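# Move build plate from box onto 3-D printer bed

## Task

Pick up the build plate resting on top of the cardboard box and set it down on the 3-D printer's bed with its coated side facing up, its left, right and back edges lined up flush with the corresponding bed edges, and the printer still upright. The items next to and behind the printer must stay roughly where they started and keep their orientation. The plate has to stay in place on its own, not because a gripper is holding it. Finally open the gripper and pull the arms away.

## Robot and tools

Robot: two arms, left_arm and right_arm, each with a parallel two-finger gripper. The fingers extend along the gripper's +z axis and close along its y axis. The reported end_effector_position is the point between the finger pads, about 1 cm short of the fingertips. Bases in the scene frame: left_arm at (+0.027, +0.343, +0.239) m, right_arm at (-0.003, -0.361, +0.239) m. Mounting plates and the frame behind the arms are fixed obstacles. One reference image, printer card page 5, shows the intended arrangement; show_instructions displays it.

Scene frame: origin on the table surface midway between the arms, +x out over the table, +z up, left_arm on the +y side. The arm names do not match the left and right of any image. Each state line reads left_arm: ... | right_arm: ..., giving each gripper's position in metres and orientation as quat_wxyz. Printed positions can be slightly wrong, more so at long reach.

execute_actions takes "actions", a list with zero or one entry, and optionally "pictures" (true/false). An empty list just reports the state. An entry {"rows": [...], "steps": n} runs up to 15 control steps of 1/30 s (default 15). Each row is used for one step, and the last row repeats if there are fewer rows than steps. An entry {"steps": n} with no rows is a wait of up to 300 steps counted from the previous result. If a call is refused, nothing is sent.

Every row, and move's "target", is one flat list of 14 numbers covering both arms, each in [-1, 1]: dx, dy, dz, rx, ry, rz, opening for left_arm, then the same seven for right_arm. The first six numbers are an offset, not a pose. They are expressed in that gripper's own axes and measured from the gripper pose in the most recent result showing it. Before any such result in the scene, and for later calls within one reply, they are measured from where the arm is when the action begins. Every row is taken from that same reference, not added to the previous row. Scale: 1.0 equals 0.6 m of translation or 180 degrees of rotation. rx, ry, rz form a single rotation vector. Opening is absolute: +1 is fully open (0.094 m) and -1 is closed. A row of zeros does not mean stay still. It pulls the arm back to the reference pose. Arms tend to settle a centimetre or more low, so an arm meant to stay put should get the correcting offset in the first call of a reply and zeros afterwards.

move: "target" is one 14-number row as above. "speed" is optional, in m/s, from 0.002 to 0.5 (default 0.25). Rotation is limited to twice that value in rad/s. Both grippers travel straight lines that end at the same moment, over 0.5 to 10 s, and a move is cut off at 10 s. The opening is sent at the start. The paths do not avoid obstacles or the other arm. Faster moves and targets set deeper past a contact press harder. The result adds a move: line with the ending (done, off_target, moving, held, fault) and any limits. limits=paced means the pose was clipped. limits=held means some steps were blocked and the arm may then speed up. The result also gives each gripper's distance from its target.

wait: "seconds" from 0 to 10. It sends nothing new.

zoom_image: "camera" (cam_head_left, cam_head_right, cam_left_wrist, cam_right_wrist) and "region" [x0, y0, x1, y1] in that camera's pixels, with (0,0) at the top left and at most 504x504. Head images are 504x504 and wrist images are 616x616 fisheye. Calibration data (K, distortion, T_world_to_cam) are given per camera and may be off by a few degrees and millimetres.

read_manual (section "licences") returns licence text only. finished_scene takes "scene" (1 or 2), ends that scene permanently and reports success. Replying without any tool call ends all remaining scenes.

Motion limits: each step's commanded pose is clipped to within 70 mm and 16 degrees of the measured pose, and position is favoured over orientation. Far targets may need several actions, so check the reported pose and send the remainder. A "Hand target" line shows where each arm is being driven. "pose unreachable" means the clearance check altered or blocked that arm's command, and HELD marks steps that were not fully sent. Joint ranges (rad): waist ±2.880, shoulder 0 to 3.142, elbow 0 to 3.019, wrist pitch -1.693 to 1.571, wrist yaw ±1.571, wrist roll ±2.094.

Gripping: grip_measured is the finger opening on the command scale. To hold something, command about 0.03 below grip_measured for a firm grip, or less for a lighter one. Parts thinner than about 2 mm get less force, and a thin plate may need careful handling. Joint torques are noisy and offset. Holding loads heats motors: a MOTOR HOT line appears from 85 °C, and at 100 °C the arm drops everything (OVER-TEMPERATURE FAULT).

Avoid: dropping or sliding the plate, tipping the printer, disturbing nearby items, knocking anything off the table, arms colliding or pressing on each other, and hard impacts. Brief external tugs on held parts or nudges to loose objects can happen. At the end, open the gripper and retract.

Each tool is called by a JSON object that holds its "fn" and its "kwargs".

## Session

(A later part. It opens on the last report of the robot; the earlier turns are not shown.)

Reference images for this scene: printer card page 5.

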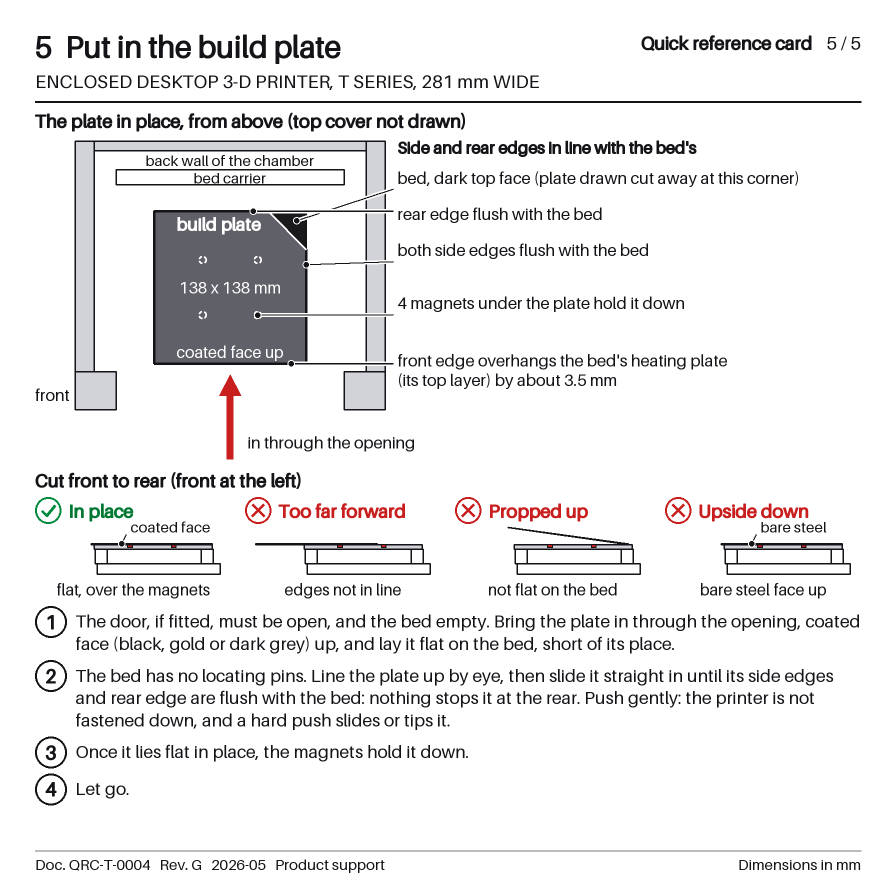

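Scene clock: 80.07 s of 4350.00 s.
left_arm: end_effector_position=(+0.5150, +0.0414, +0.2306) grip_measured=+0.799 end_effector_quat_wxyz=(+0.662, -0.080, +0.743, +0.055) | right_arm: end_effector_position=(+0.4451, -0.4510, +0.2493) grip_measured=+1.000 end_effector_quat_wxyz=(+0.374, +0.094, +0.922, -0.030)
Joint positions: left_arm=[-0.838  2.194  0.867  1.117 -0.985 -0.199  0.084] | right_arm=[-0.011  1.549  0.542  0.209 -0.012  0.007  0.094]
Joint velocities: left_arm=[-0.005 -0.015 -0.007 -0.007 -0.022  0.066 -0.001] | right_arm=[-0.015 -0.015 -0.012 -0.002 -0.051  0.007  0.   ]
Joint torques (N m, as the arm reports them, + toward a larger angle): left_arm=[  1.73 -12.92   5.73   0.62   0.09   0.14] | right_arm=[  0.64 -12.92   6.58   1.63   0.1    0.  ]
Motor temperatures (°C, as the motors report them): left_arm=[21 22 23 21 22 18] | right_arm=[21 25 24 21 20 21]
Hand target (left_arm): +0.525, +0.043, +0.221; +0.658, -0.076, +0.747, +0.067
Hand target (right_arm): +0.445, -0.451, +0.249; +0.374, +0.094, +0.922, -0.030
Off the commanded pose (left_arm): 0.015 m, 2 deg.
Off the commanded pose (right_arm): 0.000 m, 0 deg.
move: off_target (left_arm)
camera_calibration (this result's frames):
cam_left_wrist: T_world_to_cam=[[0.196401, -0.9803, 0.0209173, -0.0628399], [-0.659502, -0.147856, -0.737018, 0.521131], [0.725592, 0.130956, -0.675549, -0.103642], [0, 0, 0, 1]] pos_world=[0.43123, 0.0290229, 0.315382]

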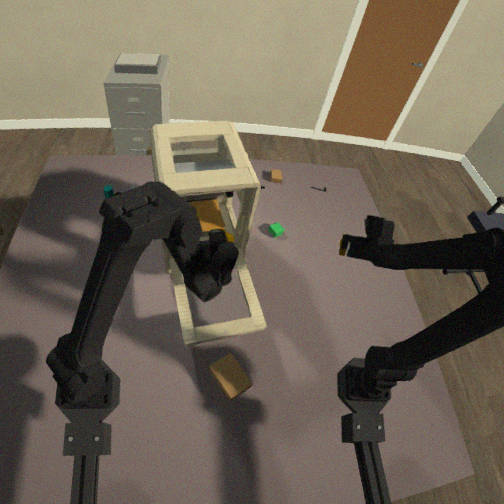

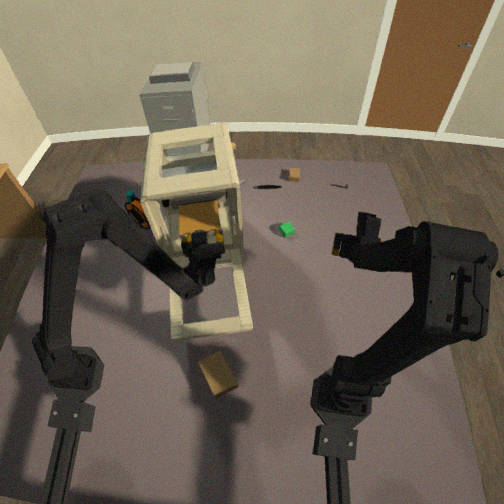

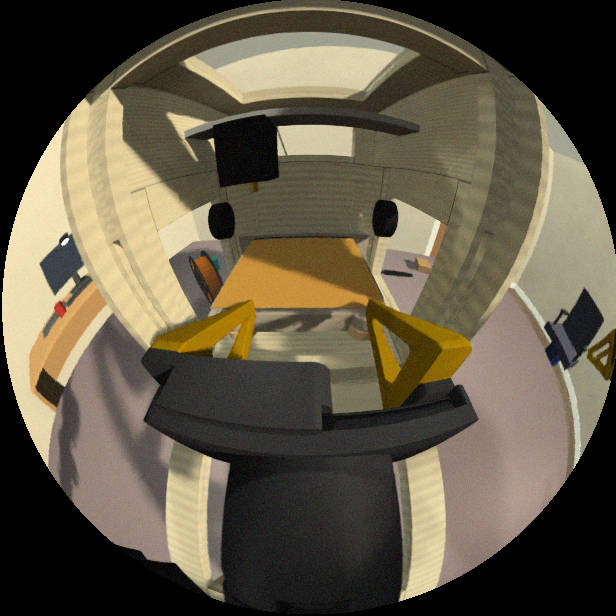

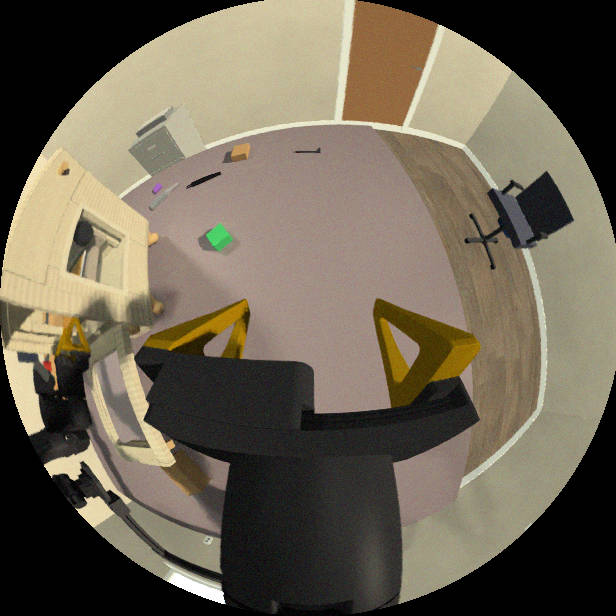

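{"fn": "move", "kwargs": {"target": [0.013,-0.005,0.028,-0.003,0.003,0.008,0.8,0,0,0,0,0,0,1], "speed": 0.015}}

{"fn": "zoom_image", "kwargs": {"camera": "cam_left_wrist", "region": [200,200,420,340]}}

Scene clock: 83.57 s of 4350.00 s.
left_arm: end_effector_position=(+0.5205, +0.0413, +0.2300) grip_measured=+0.799 end_effector_quat_wxyz=(+0.662, -0.078, +0.744, +0.055) | right_arm: end_effector_position=(+0.4451, -0.4510, +0.2493) grip_measured=+1.000 end_effector_quat_wxyz=(+0.374, +0.094, +0.922, -0.030)
Joint positions: left_arm=[-0.829  2.198  0.878  1.112 -0.975 -0.193  0.084] | right_arm=[-0.011  1.549  0.542  0.209 -0.012  0.007  0.094]
Joint velocities: left_arm=[ 0.024  0.005 -0.007 -0.007 -0.022 -0.022  0.   ] | right_arm=[-0.005 -0.015 -0.022 -0.017  0.007  0.022  0.   ]
Joint torques (N m, as the arm reports them, + toward a larger angle): left_arm=[  1.68 -14.03   5.6    0.94   0.01   0.07] | right_arm=[  0.66 -12.52   6.79   1.61   0.08   0.01]
Motor temperatures (°C, as the motors report them): left_arm=[21 22 23 21 22 18] | right_arm=[21 25 24 21 20 21]
Hand target (left_arm): +0.530, +0.042, +0.221; +0.658, -0.074, +0.747, +0.066
Hand target (right_arm): +0.445, -0.451, +0.249; +0.374, +0.094, +0.922, -0.030
Off the commanded pose (left_arm): 0.014 m, 1 deg.
Off the commanded pose (right_arm): 0.000 m, 0 deg.
move: off_target (left_arm)
camera_calibration (this result's frames):
cam_left_wrist: T_world_to_cam=[[0.194502, -0.980748, 0.0173572, -0.0621599], [-0.661117, -0.144144, -0.736306, 0.524808], [0.724633, 0.131738, -0.676426, -0.107403], [0, 0, 0, 1]] pos_world=[0.436877, 0.0288337, 0.314848]

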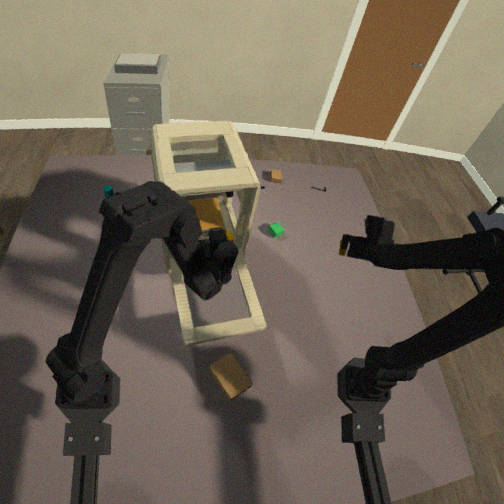

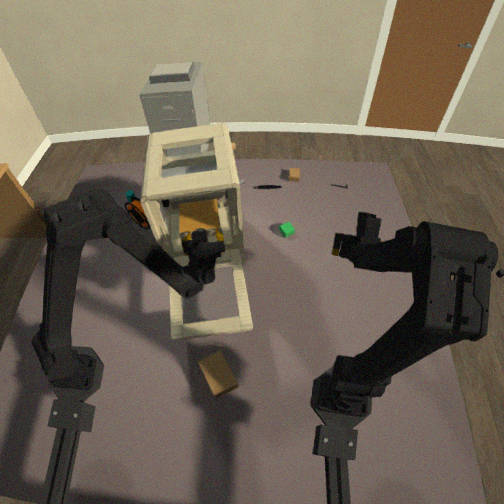

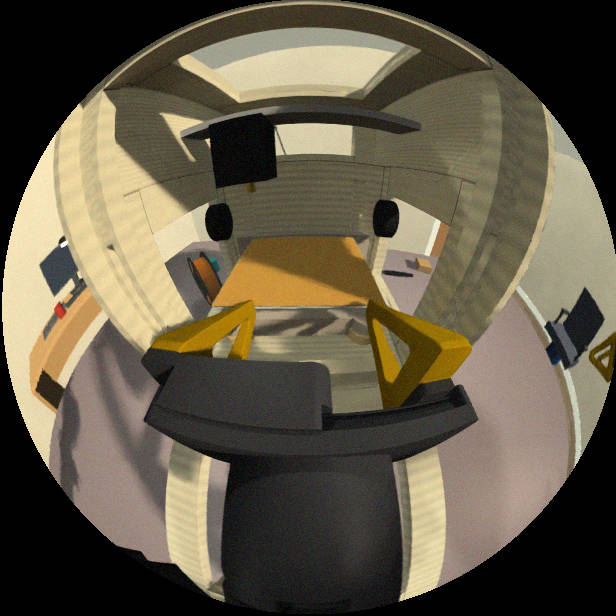

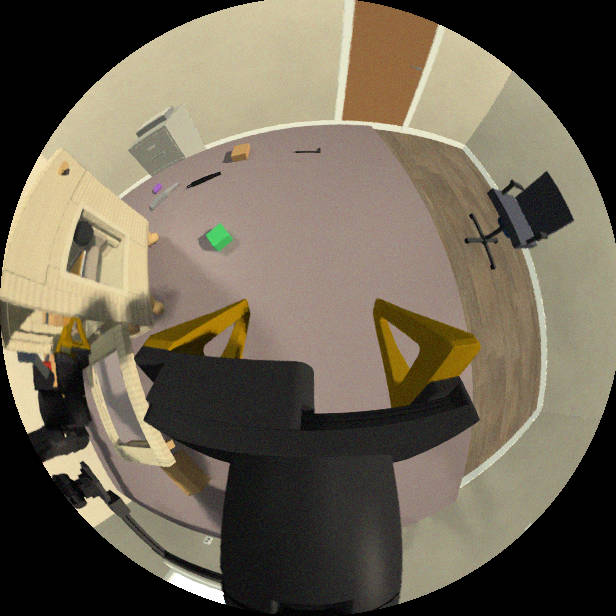

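Region (200, 200, 420, 340) of cam_left_wrist's 616x616 image, scaled by 2.291, with more detail than that image has; it fills the top 321 rows of this view, and the rest is white.

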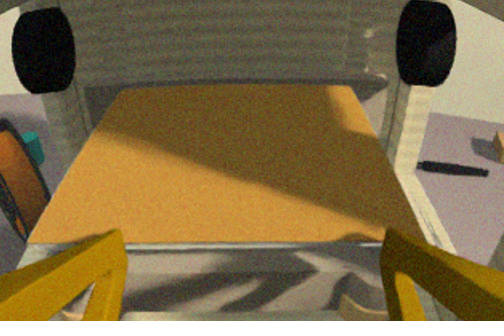

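Heater face is just visible; nearly there. Nudge ~1.5 mm, then retreat.

{"fn": "move", "kwargs": {"target": [0.013,-0.002,0.0205,-0.004,0.003,0.008,0.8,0,0,0,0,0,0,1], "speed": 0.015}}

{"fn": "move", "kwargs": {"target": [-0.04,0,-0.3,0,0,0,0.8,0,0,0,0,0,0,1], "speed": 0.15}}

{"fn": "zoom_image", "kwargs": {"camera": "cam_head_right", "region": [160,185,240,265]}}

Scene clock: 88.37 s of 4350.00 s.
left_arm: end_effector_position=(+0.5212, +0.0424, +0.2300) grip_measured=+0.799 end_effector_quat_wxyz=(+0.661, -0.077, +0.744, +0.057) | right_arm: end_effector_position=(+0.4451, -0.4510, +0.2493) grip_measured=+1.000 end_effector_quat_wxyz=(+0.374, +0.094, +0.922, -0.030)
Joint positions: left_arm=[-0.827  2.198  0.878  1.112 -0.974 -0.19   0.084] | right_arm=[-0.011  1.549  0.542  0.209 -0.012  0.007  0.094]
Joint velocities: left_arm=[ 0.005  0.005  0.002 -0.002  0.007  0.022  0.   ] | right_arm=[-0.005 -0.015 -0.022  0.017  0.022  0.037  0.   ]
Joint torques (N m, as the arm reports them, + toward a larger angle): left_arm=[  1.06 -14.15   5.42   0.5    0.03   0.14] | right_arm=[  0.42 -12.6    6.69   1.88   0.07  -0.01]
Motor temperatures (°C, as the motors report them): left_arm=[21 22 23 21 22 18] | right_arm=[21 25 24 21 20 21]
Hand target (left_arm): +0.531, +0.043, +0.221; +0.657, -0.073, +0.747, +0.068
Hand target (right_arm): +0.445, -0.451, +0.249; +0.374, +0.094, +0.922, -0.030
Off the commanded pose (left_arm): 0.014 m, 2 deg.
Off the commanded pose (right_arm): 0.000 m, 0 deg.
After step 90, 0.60 s passed at rest.
move: off_target (left_arm)
camera_calibration (this result's frames):
cam_left_wrist: T_world_to_cam=[[0.196037, -0.980491, 0.0143661, -0.061373], [-0.661355, -0.143018, -0.736312, 0.525492], [0.724002, 0.134843, -0.67649, -0.107849], [0, 0, 0, 1]] pos_world=[0.437651, 0.0295218, 0.31485]

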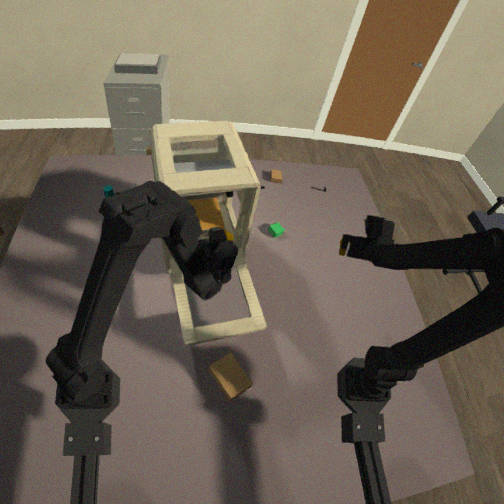

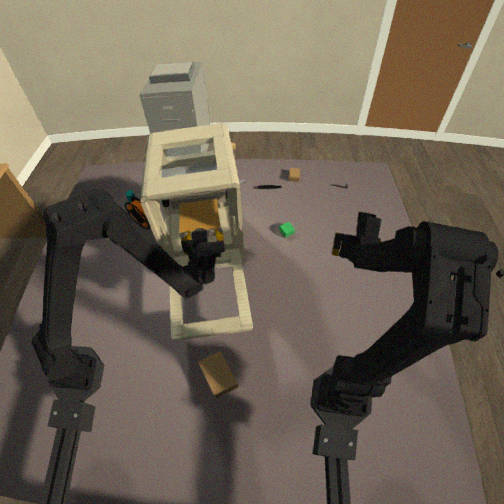

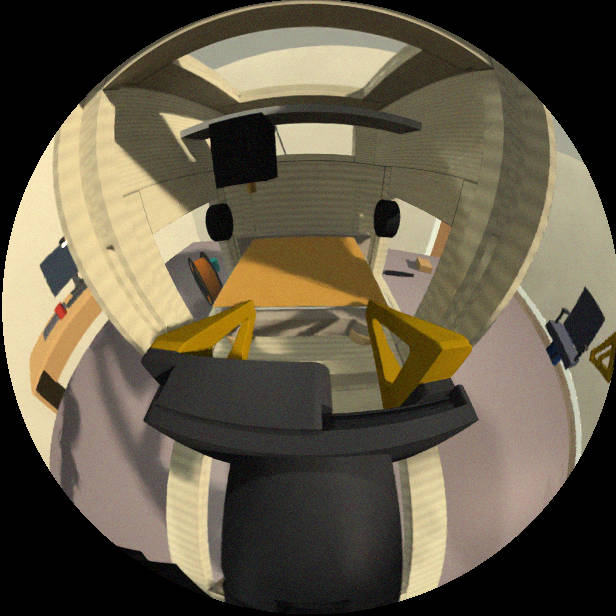

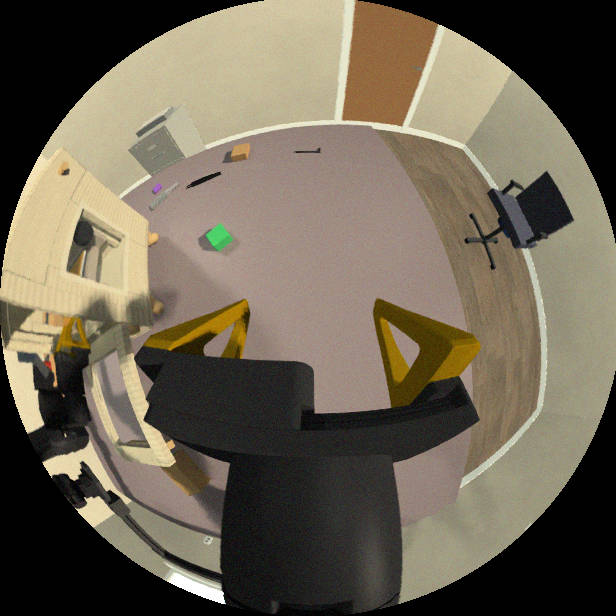

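Scene clock: 90.17 s of 4350.00 s.
left_arm: end_effector_position=(+0.3505, +0.0093, +0.2712) grip_measured=+0.799 end_effector_quat_wxyz=(+0.662, -0.072, +0.744, +0.060) | right_arm: end_effector_position=(+0.4451, -0.4510, +0.2493) grip_measured=+1.000 end_effector_quat_wxyz=(+0.374, +0.094, +0.922, -0.030)
Joint positions: left_arm=[-1.2    1.96   0.665  0.803 -1.327 -0.485  0.084] | right_arm=[-0.011  1.549  0.542  0.209 -0.012  0.007  0.094]
Joint velocities: left_arm=[-0.005 -0.005 -0.002 -0.046 -0.022 -0.051  0.   ] | right_arm=[-0.015 -0.015 -0.012  0.012 -0.007  0.051  0.   ]
Joint torques (N m, as the arm reports them, + toward a larger angle): left_arm=[  0.58 -14.96   3.15   0.58  -0.41  -0.17] | right_arm=[  0.75 -12.1    6.75   1.65   0.05   0.  ]
Motor temperatures (°C, as the motors report them): left_arm=[21 22 23 21 22 18] | right_arm=[21 25 24 21 20 21]
Hand target (left_arm): +0.349, +0.010, +0.277; +0.663, -0.077, +0.743, +0.056
Hand target (right_arm): +0.445, -0.451, +0.249; +0.374, +0.094, +0.922, -0.030
Off the commanded pose (left_arm): 0.004 m, 1 deg.
Off the commanded pose (right_arm): 0.000 m, 0 deg.
move: done
camera_calibration (this result's frames):
cam_left_wrist: T_world_to_cam=[[0.192031, -0.981386, 0.00240676, -0.0562029], [-0.662176, -0.131379, -0.737742, 0.438774], [0.724325, 0.140076, -0.675079, 0.0475627], [0, 0, 0, 1]] pos_world=[0.266887, -0.0041733, 0.355946]

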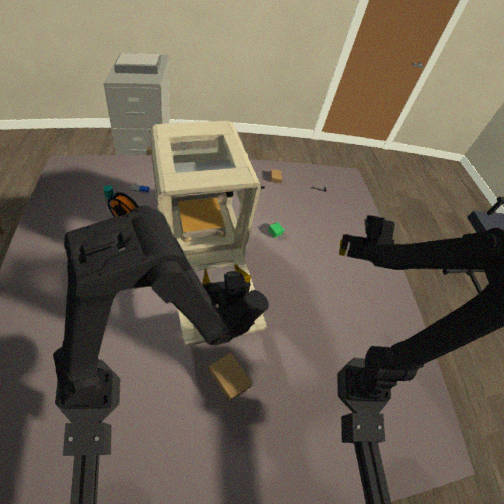

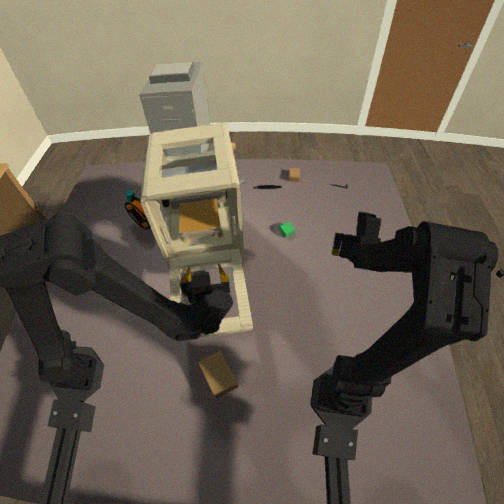

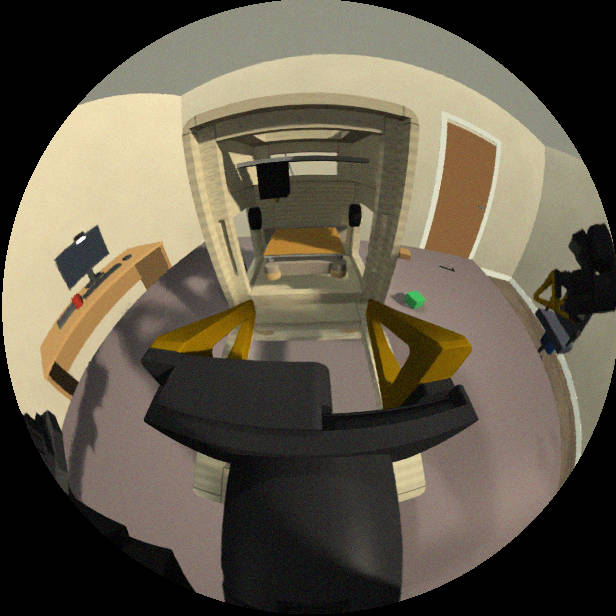

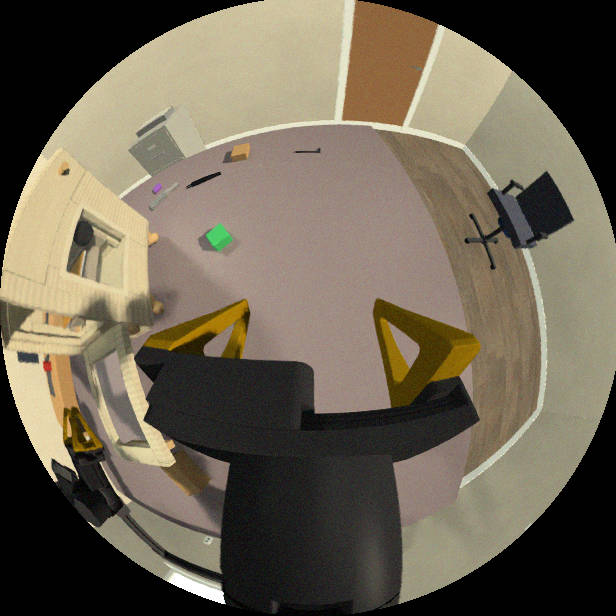

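Region (160, 185, 240, 265) of cam_head_right's 504x504 image, scaled by 6.300, with more detail than that image has.

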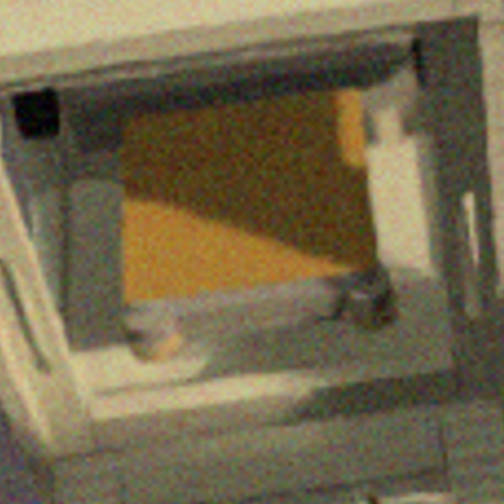

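{"fn": "finished_scene", "kwargs": {"scene": 2}}

The scene is finished: the task was done.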